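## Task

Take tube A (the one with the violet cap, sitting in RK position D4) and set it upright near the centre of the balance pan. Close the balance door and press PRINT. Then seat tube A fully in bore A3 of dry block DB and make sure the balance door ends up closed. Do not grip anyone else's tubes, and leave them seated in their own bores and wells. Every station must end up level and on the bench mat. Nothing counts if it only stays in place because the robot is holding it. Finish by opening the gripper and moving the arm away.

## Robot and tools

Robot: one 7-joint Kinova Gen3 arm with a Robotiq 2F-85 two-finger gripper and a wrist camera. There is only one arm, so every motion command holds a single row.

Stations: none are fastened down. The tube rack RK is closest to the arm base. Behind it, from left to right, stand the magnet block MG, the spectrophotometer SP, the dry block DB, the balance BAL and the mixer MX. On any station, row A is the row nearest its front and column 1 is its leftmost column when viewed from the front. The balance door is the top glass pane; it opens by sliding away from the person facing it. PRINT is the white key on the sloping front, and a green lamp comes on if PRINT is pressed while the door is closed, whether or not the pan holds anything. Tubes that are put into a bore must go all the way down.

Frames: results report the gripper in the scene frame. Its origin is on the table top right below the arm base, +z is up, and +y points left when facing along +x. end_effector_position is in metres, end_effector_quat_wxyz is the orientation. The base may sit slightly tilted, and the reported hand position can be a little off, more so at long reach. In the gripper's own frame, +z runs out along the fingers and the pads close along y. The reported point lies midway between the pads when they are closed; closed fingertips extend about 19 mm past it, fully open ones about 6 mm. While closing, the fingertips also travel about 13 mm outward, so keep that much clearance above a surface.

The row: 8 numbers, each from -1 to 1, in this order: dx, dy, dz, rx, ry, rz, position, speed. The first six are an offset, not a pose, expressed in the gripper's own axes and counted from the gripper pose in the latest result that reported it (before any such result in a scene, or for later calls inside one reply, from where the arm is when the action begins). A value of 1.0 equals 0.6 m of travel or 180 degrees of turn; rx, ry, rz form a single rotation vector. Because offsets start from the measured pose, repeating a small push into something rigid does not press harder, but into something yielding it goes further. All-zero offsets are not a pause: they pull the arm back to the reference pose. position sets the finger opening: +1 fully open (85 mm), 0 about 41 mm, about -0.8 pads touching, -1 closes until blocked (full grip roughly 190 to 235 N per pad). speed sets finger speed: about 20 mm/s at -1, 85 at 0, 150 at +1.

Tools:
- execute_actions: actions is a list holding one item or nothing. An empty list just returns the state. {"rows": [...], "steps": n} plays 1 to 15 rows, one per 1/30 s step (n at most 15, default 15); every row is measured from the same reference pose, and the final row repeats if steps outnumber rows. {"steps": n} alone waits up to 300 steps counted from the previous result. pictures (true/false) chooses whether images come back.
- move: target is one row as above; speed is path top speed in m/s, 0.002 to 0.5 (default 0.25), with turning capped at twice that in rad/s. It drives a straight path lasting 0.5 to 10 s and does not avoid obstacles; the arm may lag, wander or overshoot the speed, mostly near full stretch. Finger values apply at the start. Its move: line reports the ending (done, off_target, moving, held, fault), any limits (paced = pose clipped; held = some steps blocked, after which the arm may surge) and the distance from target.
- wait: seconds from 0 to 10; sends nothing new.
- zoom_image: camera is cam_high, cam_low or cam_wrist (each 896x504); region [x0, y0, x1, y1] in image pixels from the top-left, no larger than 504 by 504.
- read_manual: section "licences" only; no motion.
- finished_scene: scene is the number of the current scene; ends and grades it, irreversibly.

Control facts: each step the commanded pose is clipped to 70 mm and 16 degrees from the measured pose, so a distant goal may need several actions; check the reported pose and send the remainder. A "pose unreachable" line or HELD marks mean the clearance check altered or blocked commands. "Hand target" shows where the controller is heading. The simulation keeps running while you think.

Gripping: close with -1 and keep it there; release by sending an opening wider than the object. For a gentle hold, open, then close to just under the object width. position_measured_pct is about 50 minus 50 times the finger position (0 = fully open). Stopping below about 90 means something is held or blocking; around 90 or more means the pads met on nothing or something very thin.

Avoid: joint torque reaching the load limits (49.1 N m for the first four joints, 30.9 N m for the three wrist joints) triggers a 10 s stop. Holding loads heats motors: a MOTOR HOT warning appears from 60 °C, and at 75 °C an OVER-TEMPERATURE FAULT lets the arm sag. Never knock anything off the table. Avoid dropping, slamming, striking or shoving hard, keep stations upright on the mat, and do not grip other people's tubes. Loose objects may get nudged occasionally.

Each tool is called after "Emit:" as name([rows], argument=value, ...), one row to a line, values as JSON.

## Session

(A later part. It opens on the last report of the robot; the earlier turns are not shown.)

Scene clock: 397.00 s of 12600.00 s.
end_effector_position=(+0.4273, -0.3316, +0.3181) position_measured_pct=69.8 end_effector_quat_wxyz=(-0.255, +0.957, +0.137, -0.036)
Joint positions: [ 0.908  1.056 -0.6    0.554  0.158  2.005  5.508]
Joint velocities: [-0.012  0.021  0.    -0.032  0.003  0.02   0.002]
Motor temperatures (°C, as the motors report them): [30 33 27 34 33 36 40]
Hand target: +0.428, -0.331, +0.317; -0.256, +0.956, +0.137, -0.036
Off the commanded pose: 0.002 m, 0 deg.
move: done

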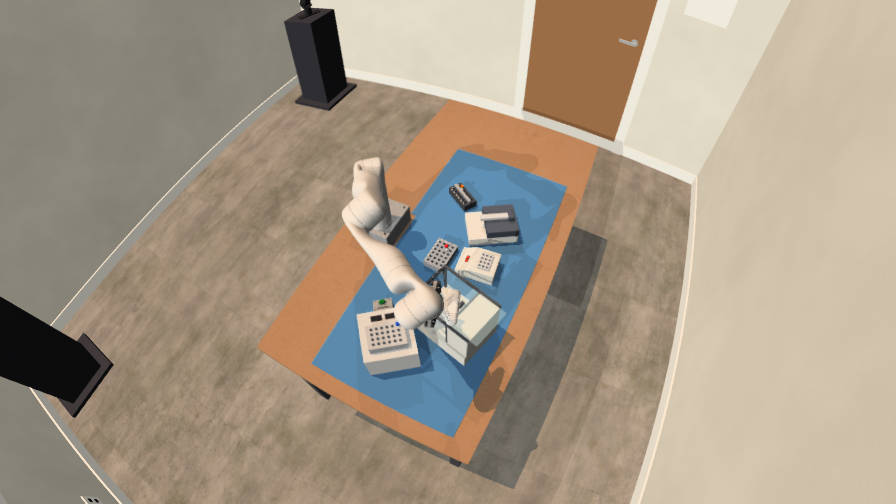

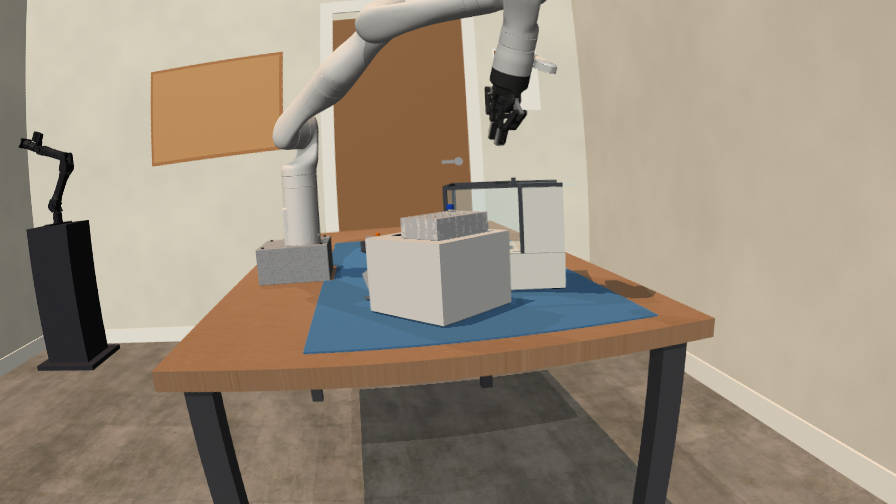

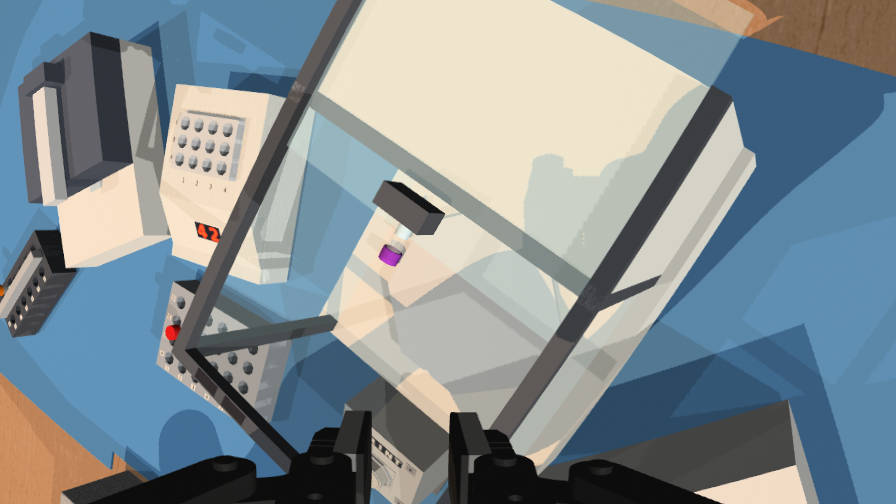

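Emit:
move(target=[0.006, 0.003, 0.033, -0.167, 0, 0, 0.1, 0], speed=0.15)

Emit:
move(target=[0, 0, 0, 0, 0, 0.169, 0.1, 0], speed=0.15)

Scene clock: 459.17 s of 12600.00 s.
end_effector_position=(+0.4280, -0.3227, +0.2992) position_measured_pct=45.2 end_effector_quat_wxyz=(+0.001, +0.990, +0.140, +0.001)
Joint positions: [ 0.916  0.664 -0.568  1.3    0.355  1.277  5.33 ]
Joint velocities: [-0.001 -0.008 -0.001  0.007  0.004 -0.006 -0.005]
Motor temperatures (°C, as the motors report them): [30 35 27 34 33 36 40]
Hand target: +0.428, -0.323, +0.300; +0.002, +0.990, +0.140, +0.001
Off the commanded pose: 0.001 m, 0 deg.
move: done

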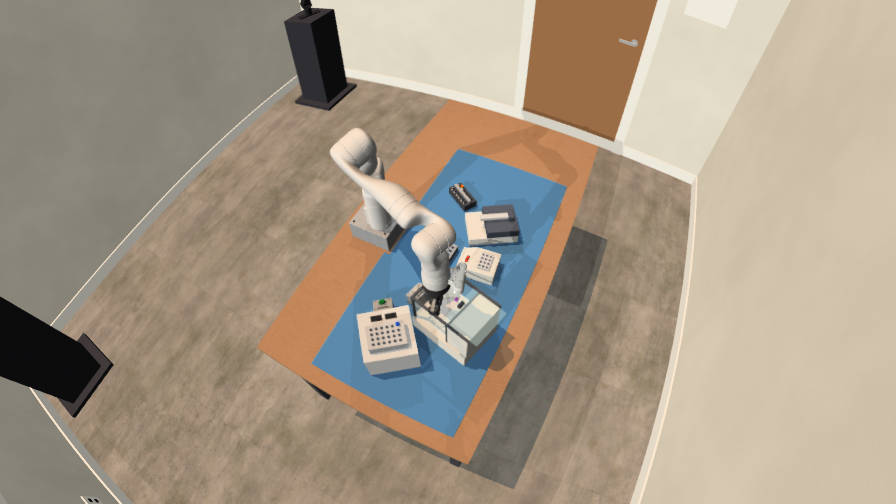

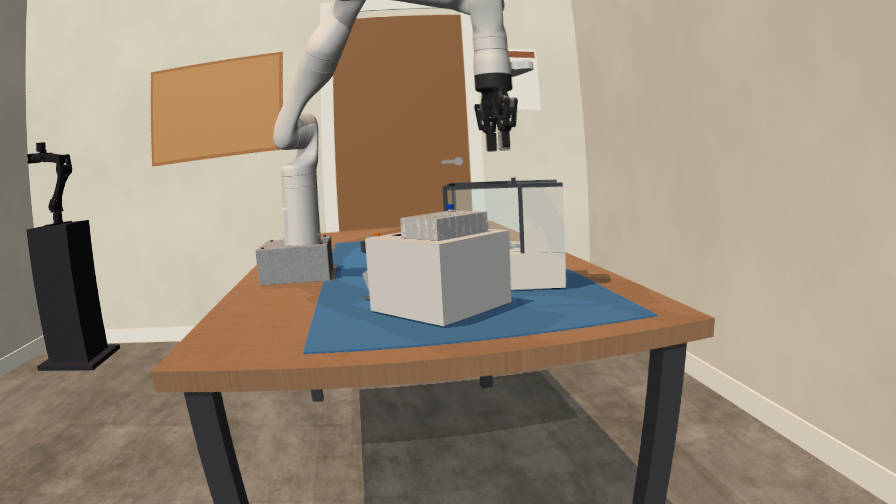

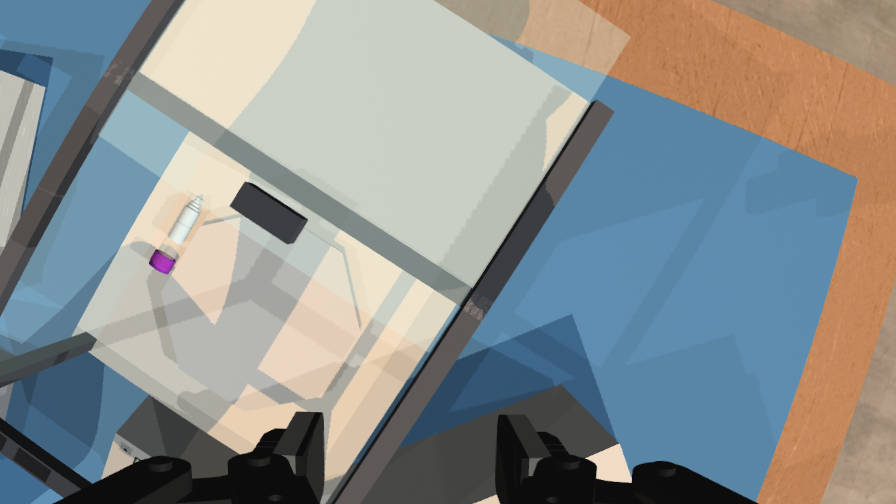

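Scene clock: 461.27 s of 12600.00 s.
end_effector_position=(+0.4279, -0.3228, +0.2992) position_measured_pct=45.2 end_effector_quat_wxyz=(+0.001, +0.992, -0.124, +0.001)
Joint positions: [ 0.852  0.643 -0.442  1.303  0.274  1.255  4.858]
Joint velocities: [-0.003 -0.001  0.    -0.    -0.002 -0.    -0.006]
Motor temperatures (°C, as the motors report them): [30 35 27 34 33 36 40]
Hand target: +0.428, -0.323, +0.299; +0.001, +0.992, -0.125, +0.001
Off the commanded pose: 0.000 m, 0 deg.
move: done

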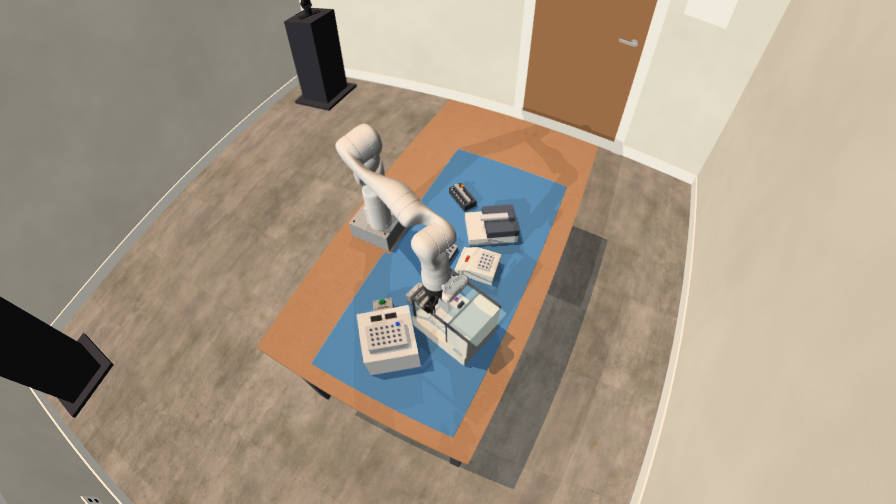

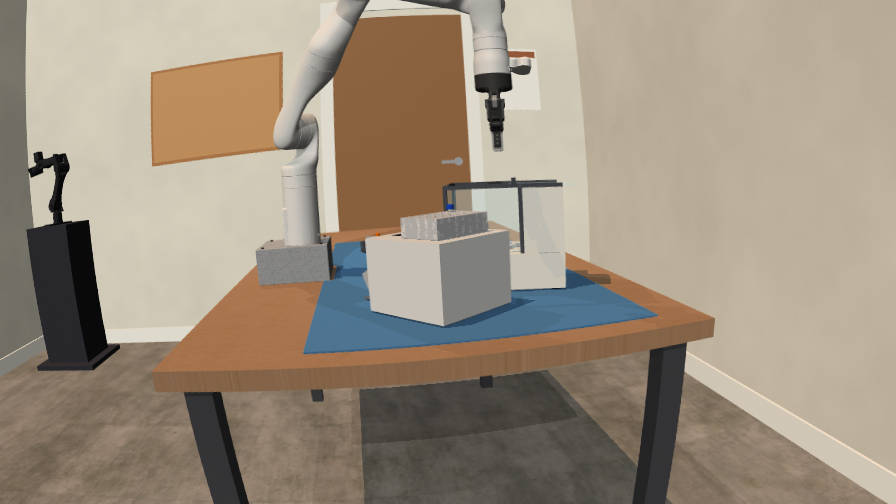

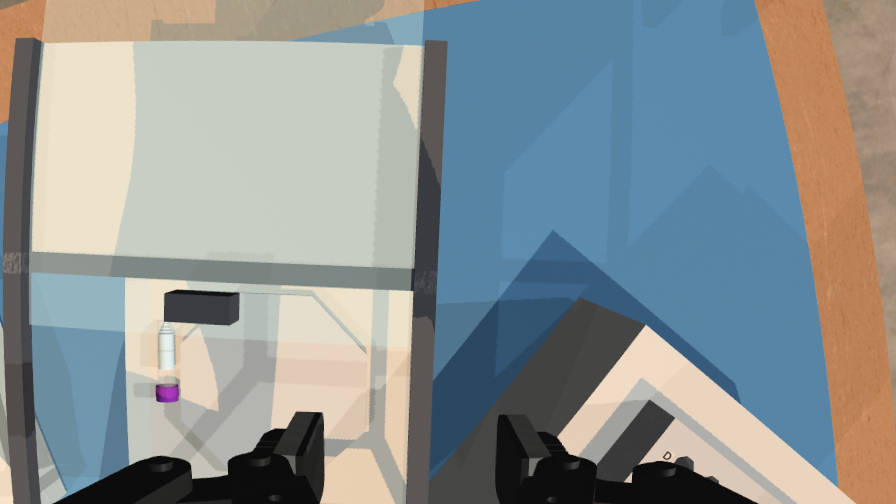

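Emit:
execute_actions(actions=[])

Scene clock: 486.03 s of 12600.00 s.
end_effector_position=(+0.4280, -0.3227, +0.2992) position_measured_pct=45.2 end_effector_quat_wxyz=(+0.001, +0.992, -0.125, +0.001)
Joint positions: [ 0.851  0.643 -0.442  1.303  0.274  1.255  4.857]
Joint velocities: [-0.    -0.     0.001 -0.002 -0.001 -0.    -0.   ]
Motor temperatures (°C, as the motors report them): [30 36 27 34 33 36 40]
Hand target: +0.428, -0.323, +0.299; +0.001, +0.992, -0.125, +0.001
Off the commanded pose: 0.000 m, 0 deg.
Steps of this call (steps 1 to 743: nothing new was sent). Readings (end_effector_position | what the end effector reports):
1: (+0.4280, -0.3228, +0.2992) | position_measured_pct=45.2
2: (+0.4280, -0.3227, +0.2992) | position_measured_pct=45.2
4: (+0.4280, -0.3227, +0.2992) | position_measured_pct=45.2
8: (+0.4280, -0.3227, +0.2992) | position_measured_pct=45.2
743: the state above

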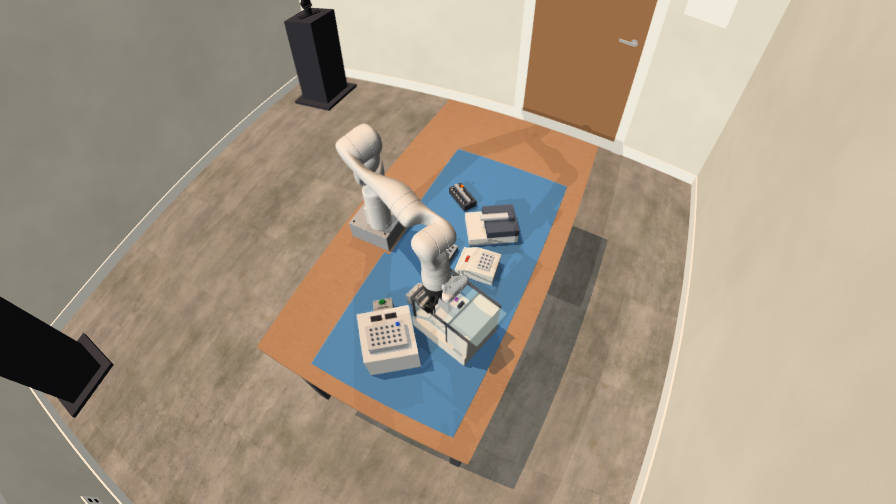

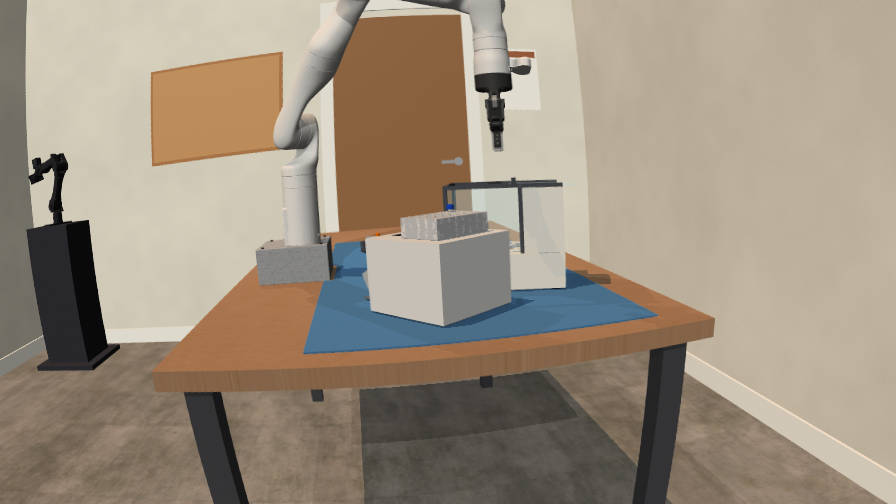

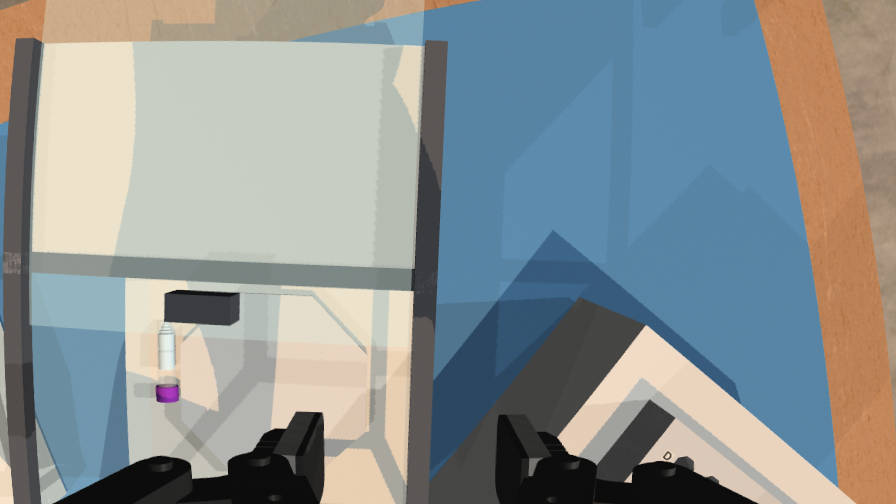

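Emit:
zoom_image(camera="cam_wrist", region=[0, 200, 450, 504])

Emit:
zoom_image(camera="cam_high", region=[340, 230, 560, 390])

Region (0, 200, 450, 504) of cam_wrist's 896x504 image, scaled by 1.120; it fills the top 340 rows of this view, and the rest is white.

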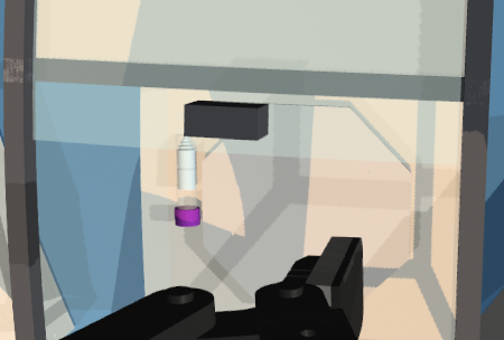

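Region (340, 230, 560, 390) of cam_high's 896x504 image, scaled by 2.291, with more detail than that image has; it fills the top 367 rows of this view, and the rest is white.

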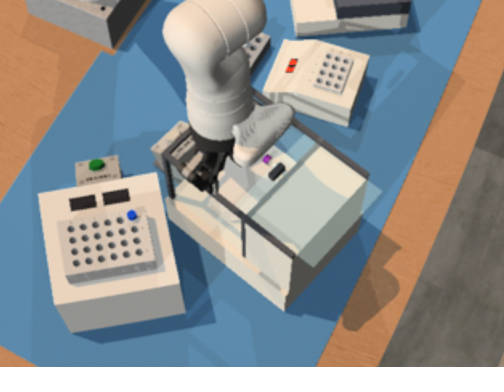

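Emit:
move(target=[0,0,0.1,0,0,0,0.1,0], speed=0.08)

Scene clock: 547.17 s of 12600.00 s.
end_effector_position=(+0.4282, -0.3229, +0.2394) position_measured_pct=45.2 end_effector_quat_wxyz=(+0.001, +0.992, -0.125, +0.001)
Joint positions: [ 0.848  0.704 -0.427  1.398  0.306  1.105  4.829]
Joint velocities: [-0.     0.002 -0.002  0.002  0.    -0.003 -0.001]
Motor temperatures (°C, as the motors report them): [30 36 27 34 33 36 40]
Hand target: +0.428, -0.323, +0.239; +0.001, +0.992, -0.125, +0.001
Off the commanded pose: 0.000 m, 0 deg.
move: done

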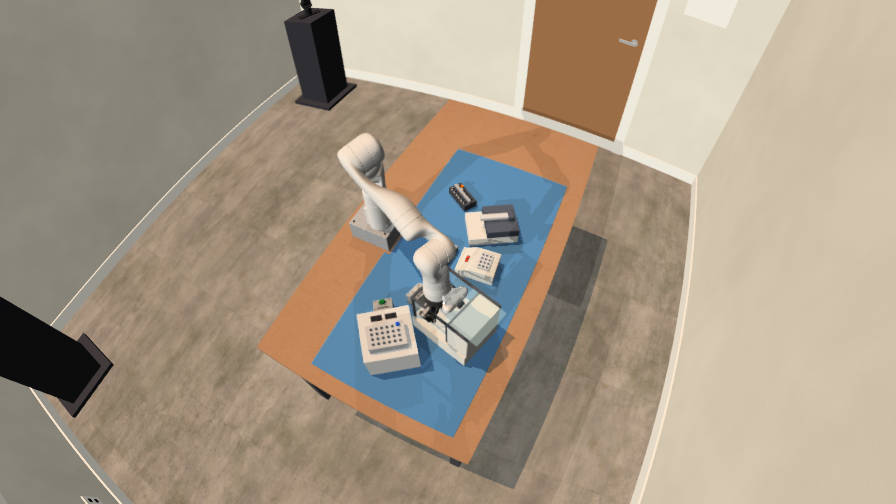

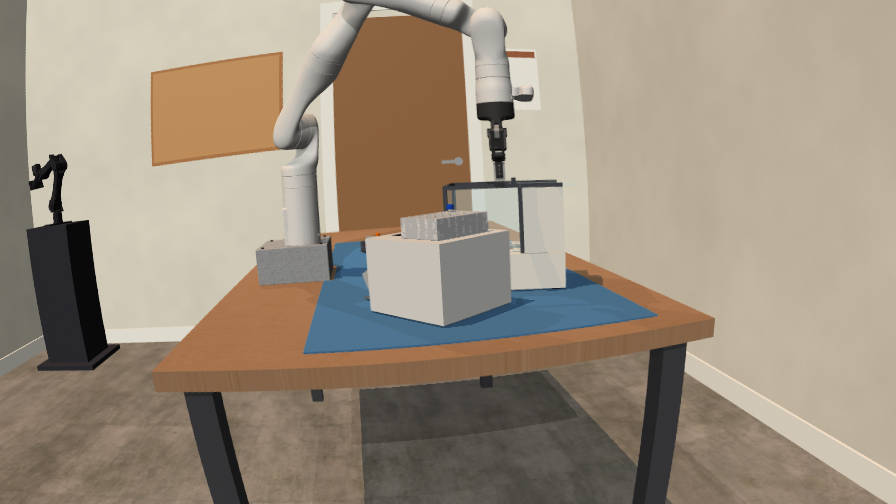

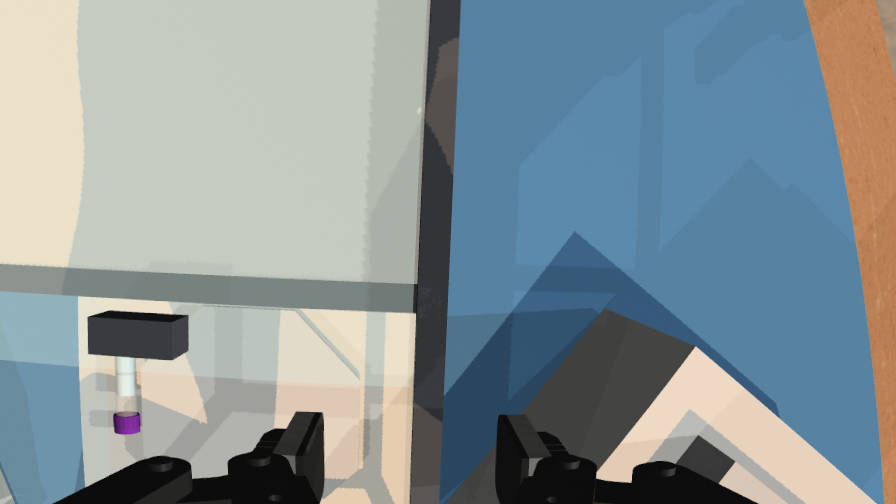

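Emit:
move(target=[0,0.004,0.058,0,0,0,0.1,0], speed=0.05)

Emit:
execute_actions([
  {"rows":[[0,0,0,0,0,0,-1,-0.5]],"steps":15},
], pictures=false)

Emit:
wait(seconds=0.7)

Scene clock: 552.73 s of 12600.00 s.
end_effector_position=(+0.4278, -0.3254, +0.2048) position_measured_pct=45.2 end_effector_quat_wxyz=(+0.001, +0.992, -0.125, +0.001)
Joint positions: [ 0.847  0.749 -0.414  1.436  0.328  1.025  4.816]
Joint velocities: [-0.     0.002  0.001  0.001 -0.    -0.001  0.001]
Motor temperatures (°C, as the motors report them): [30 36 27 34 33 36 40]
Hand target: +0.428, -0.325, +0.205; +0.001, +0.992, -0.125, +0.001
Off the commanded pose: 0.000 m, 0 deg.
move: done

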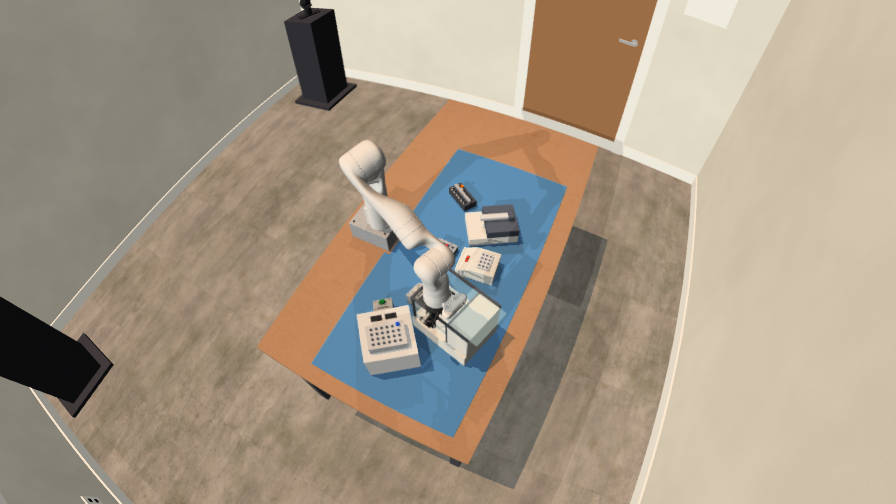

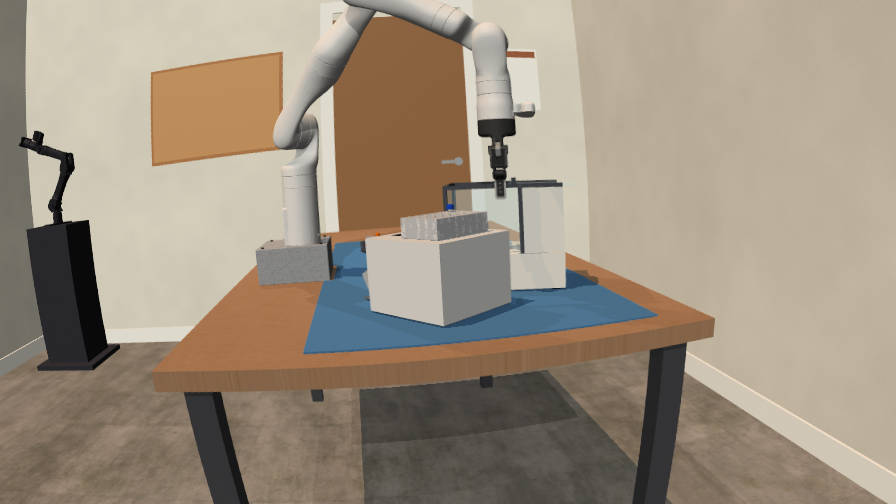

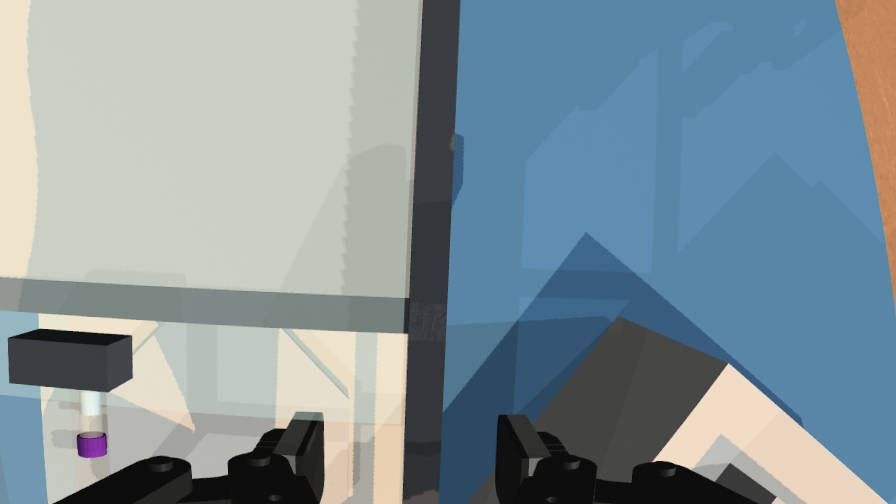

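Scene clock: 553.23 s of 12600.00 s.
end_effector_position=(+0.4278, -0.3254, +0.2048) position_measured_pct=67.9 end_effector_quat_wxyz=(+0.001, +0.992, -0.125, +0.001)
Joint positions: [ 0.847  0.749 -0.414  1.436  0.328  1.025  4.816]
Joint velocities: [-0.    -0.    -0.     0.     0.001  0.    -0.002]
Motor temperatures (°C, as the motors report them): [30 36 27 34 33 36 40]
Hand target: +0.428, -0.325, +0.205; +0.001, +0.992, -0.125, +0.001
Off the commanded pose: 0.000 m, 0 deg.
Steps of this call (steps 1 to 15: all 15 steps of this action). Readings (end_effector_position | what the end effector reports):
1: (+0.4278, -0.3254, +0.2048) | position_measured_pct=45.2
2: (+0.4278, -0.3254, +0.2048) | position_measured_pct=45.2
4: (+0.4278, -0.3254, +0.2048) | position_measured_pct=48.0
8: (+0.4278, -0.3254, +0.2048) | position_measured_pct=54.8
15: the state above

Scene clock: 553.93 s of 12600.00 s.
end_effector_position=(+0.4274, -0.3269, +0.2051) position_measured_pct=84.1 end_effector_quat_wxyz=(+0.001, +0.992, -0.127, +0.002)
Joint positions: [ 0.849  0.749 -0.413  1.435  0.327  1.024  4.814]
Joint velocities: [ 0.     0.     0.001 -0.001  0.001 -0.001  0.001]
Motor temperatures (°C, as the motors report them): [30 36 27 34 33 36 40]
Hand target: +0.428, -0.325, +0.205; +0.001, +0.992, -0.125, +0.001
Off the commanded pose: 0.002 m, 0 deg.
Steps of this call (steps 1 to 21: nothing new was sent). Readings (end_effector_position | what the end effector reports):
1: (+0.4278, -0.3254, +0.2048) | position_measured_pct=69.4
2: (+0.4278, -0.3254, +0.2048) | position_measured_pct=71.4
4: (+0.4278, -0.3254, +0.2048) | position_measured_pct=75.0
8: (+0.4274, -0.3270, +0.2049) | position_measured_pct=82.1
21: the state above

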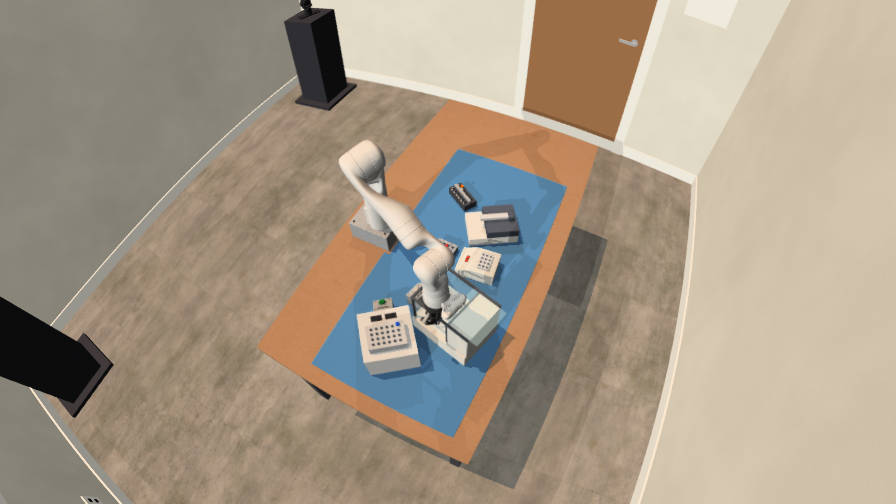

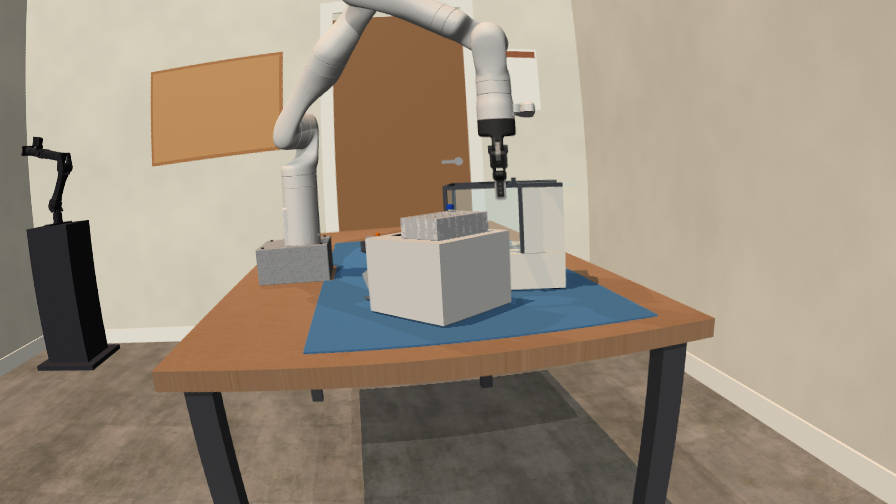

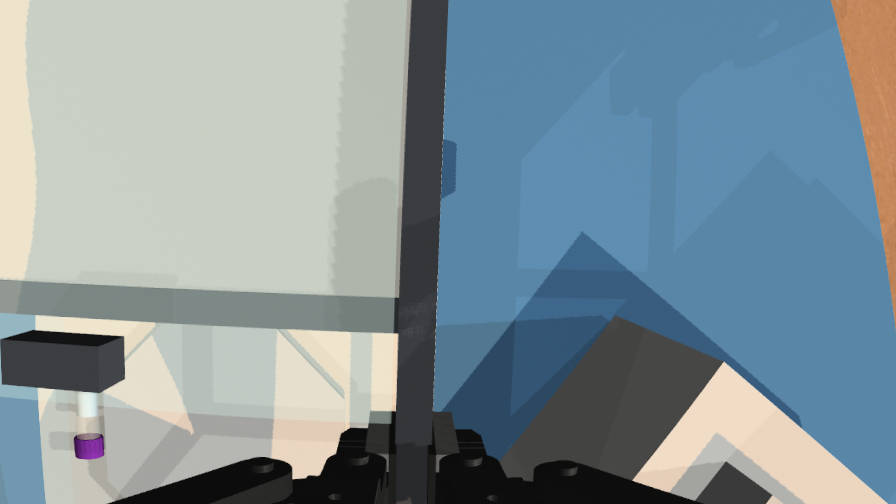

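Gripped. Lift slowly.

Emit:
move(target=[0,0,-0.03,0,0,0,-1,0], speed=0.02)

Scene clock: 557.97 s of 12600.00 s.
end_effector_position=(+0.4319, -0.3218, +0.2228) position_measured_pct=84.5 end_effector_quat_wxyz=(-0.003, +0.992, -0.126, +0.005)
Joint positions: [ 0.846  0.726 -0.421  1.414  0.306  1.062  4.824]
Joint velocities: [-0.004 -0.002  0.005  0.003 -0.005  0.002  0.004]
Motor temperatures (°C, as the motors report them): [30 36 27 34 33 36 40]
Hand target: +0.427, -0.327, +0.223; +0.001, +0.992, -0.127, +0.002
Off the commanded pose: 0.007 m, 1 deg.
move: off_target

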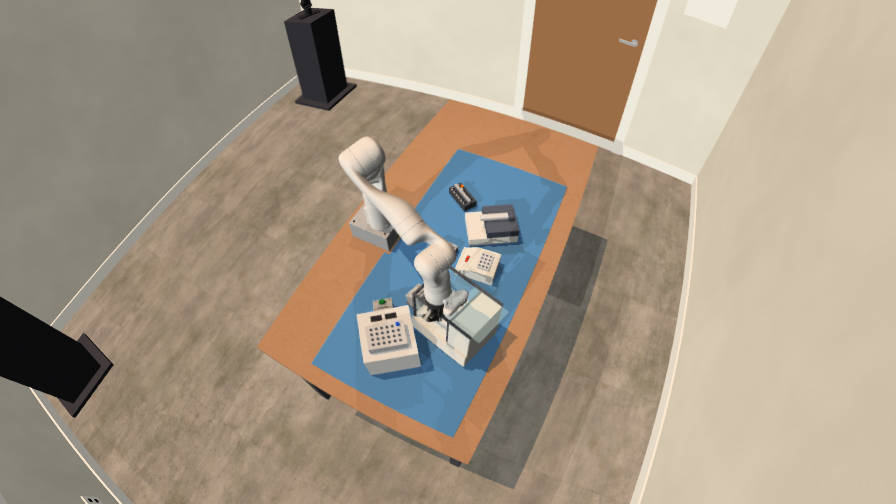

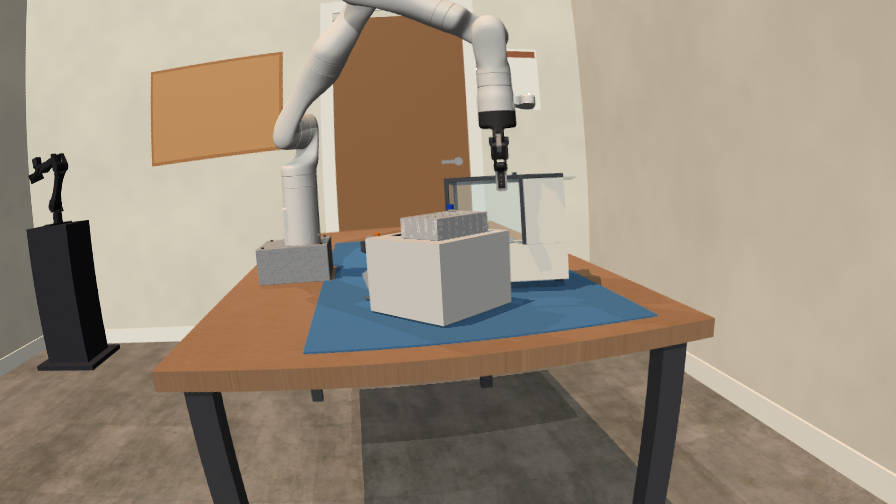

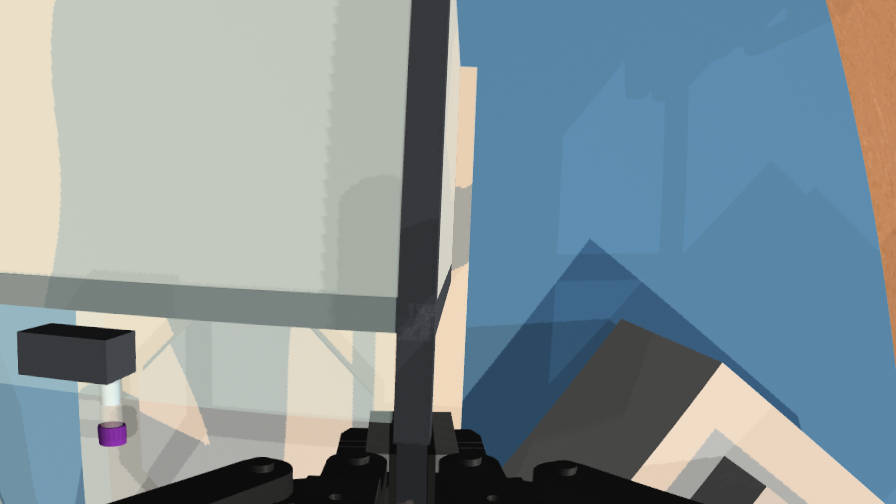

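Emit:
move(target=[0,0,-0.05,0,0,0,-1,0], speed=0.02)

Scene clock: 571.73 s of 12600.00 s.
end_effector_position=(+0.4357, -0.3181, +0.2529) position_measured_pct=84.5 end_effector_quat_wxyz=(-0.006, +0.992, -0.124, +0.008)
Joint positions: [ 0.842  0.691 -0.426  1.374  0.277  1.129  4.843]
Joint velocities: [-0.003 -0.002  0.004 -0.001 -0.003 -0.     0.004]
Motor temperatures (°C, as the motors report them): [30 37 27 34 33 36 40]
Hand target: +0.431, -0.322, +0.253; -0.003, +0.992, -0.126, +0.005
Off the commanded pose: 0.006 m, 1 deg.
move: off_target

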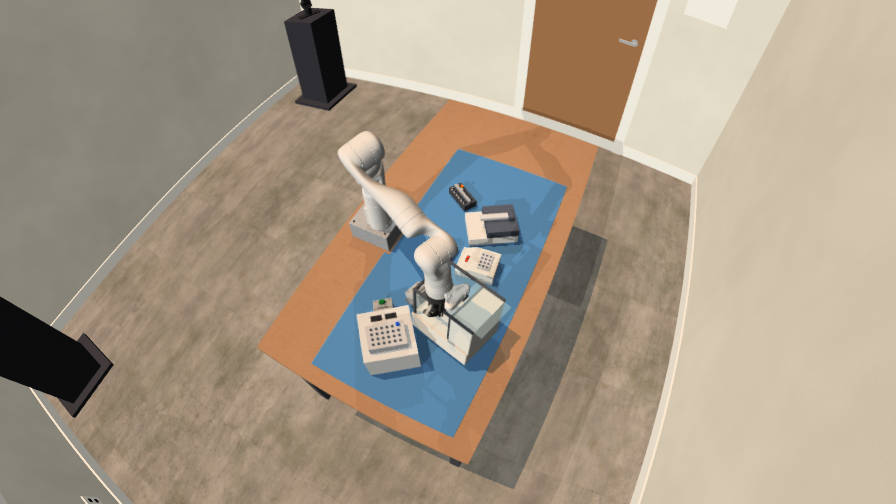

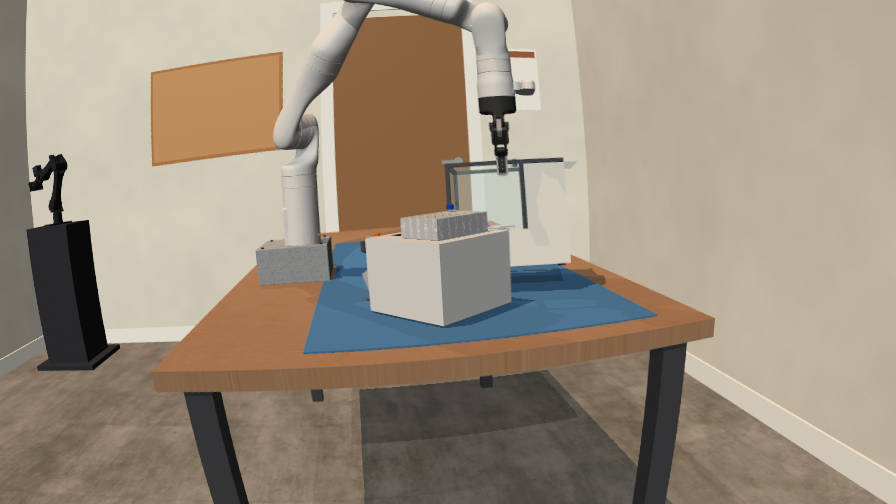

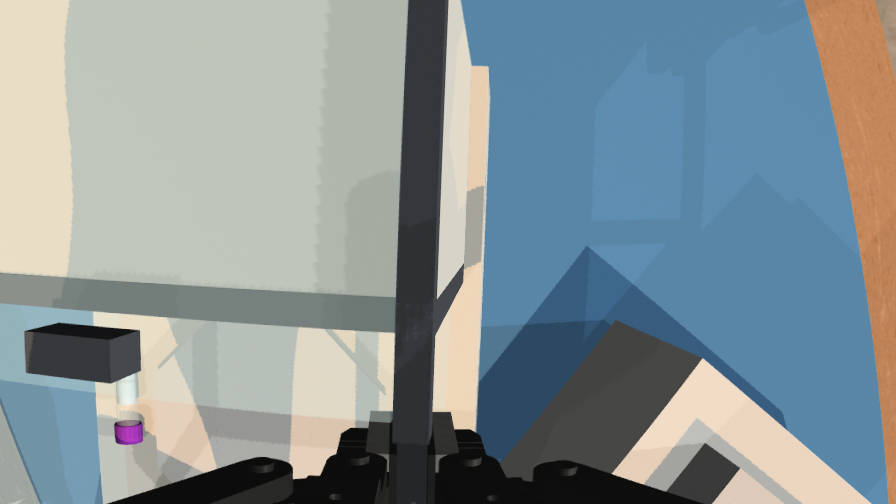

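Emit:
move(target=[0,0,-0.06,0,0,0,-1,0], speed=0.02)

Scene clock: 579.70 s of 12600.00 s.
end_effector_position=(+0.4386, -0.3150, +0.2889) position_measured_pct=84.5 end_effector_quat_wxyz=(-0.009, +0.992, -0.123, +0.011)
Joint positions: [ 0.837  0.653 -0.429  1.317  0.248  1.214  4.863]
Joint velocities: [-0.003 -0.001  0.006  0.    -0.003  0.002  0.002]
Motor temperatures (°C, as the motors report them): [30 38 27 34 33 36 40]
Hand target: +0.435, -0.318, +0.289; -0.006, +0.992, -0.124, +0.008
Off the commanded pose: 0.005 m, 0 deg.
move: off_target

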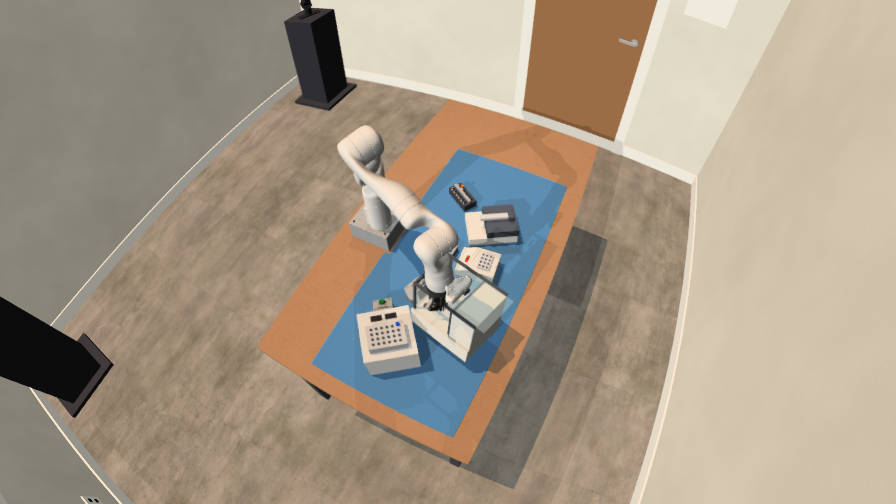

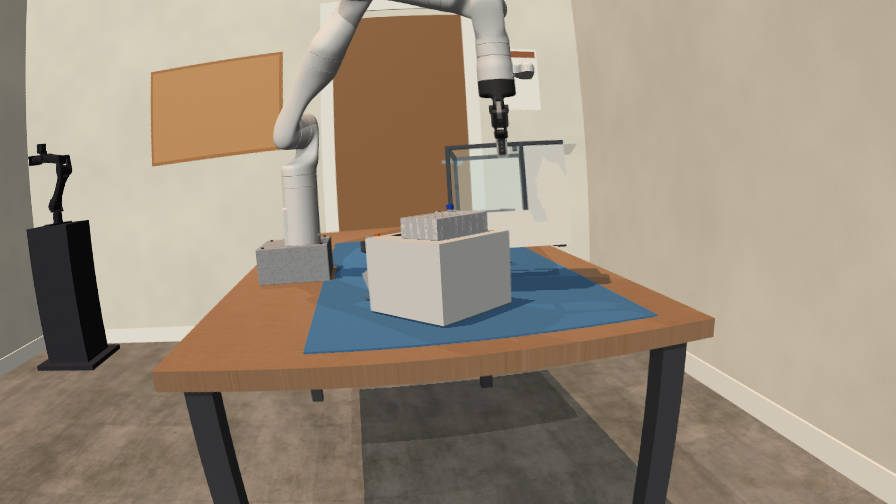

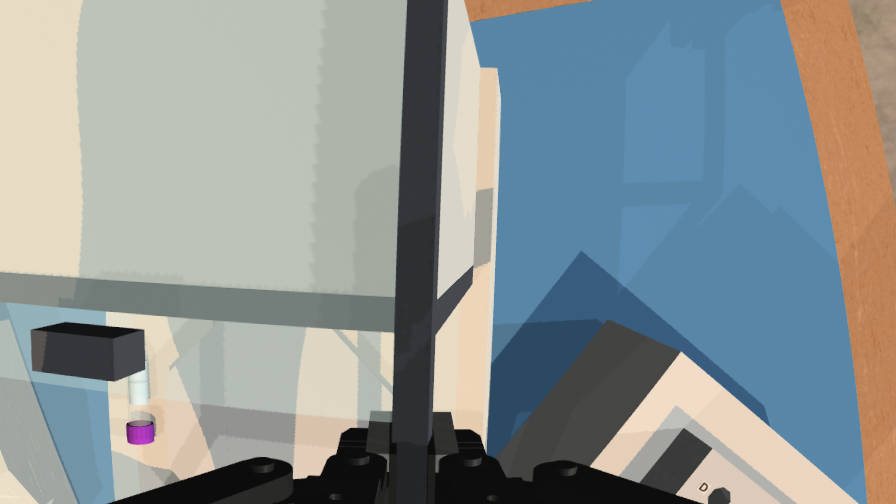

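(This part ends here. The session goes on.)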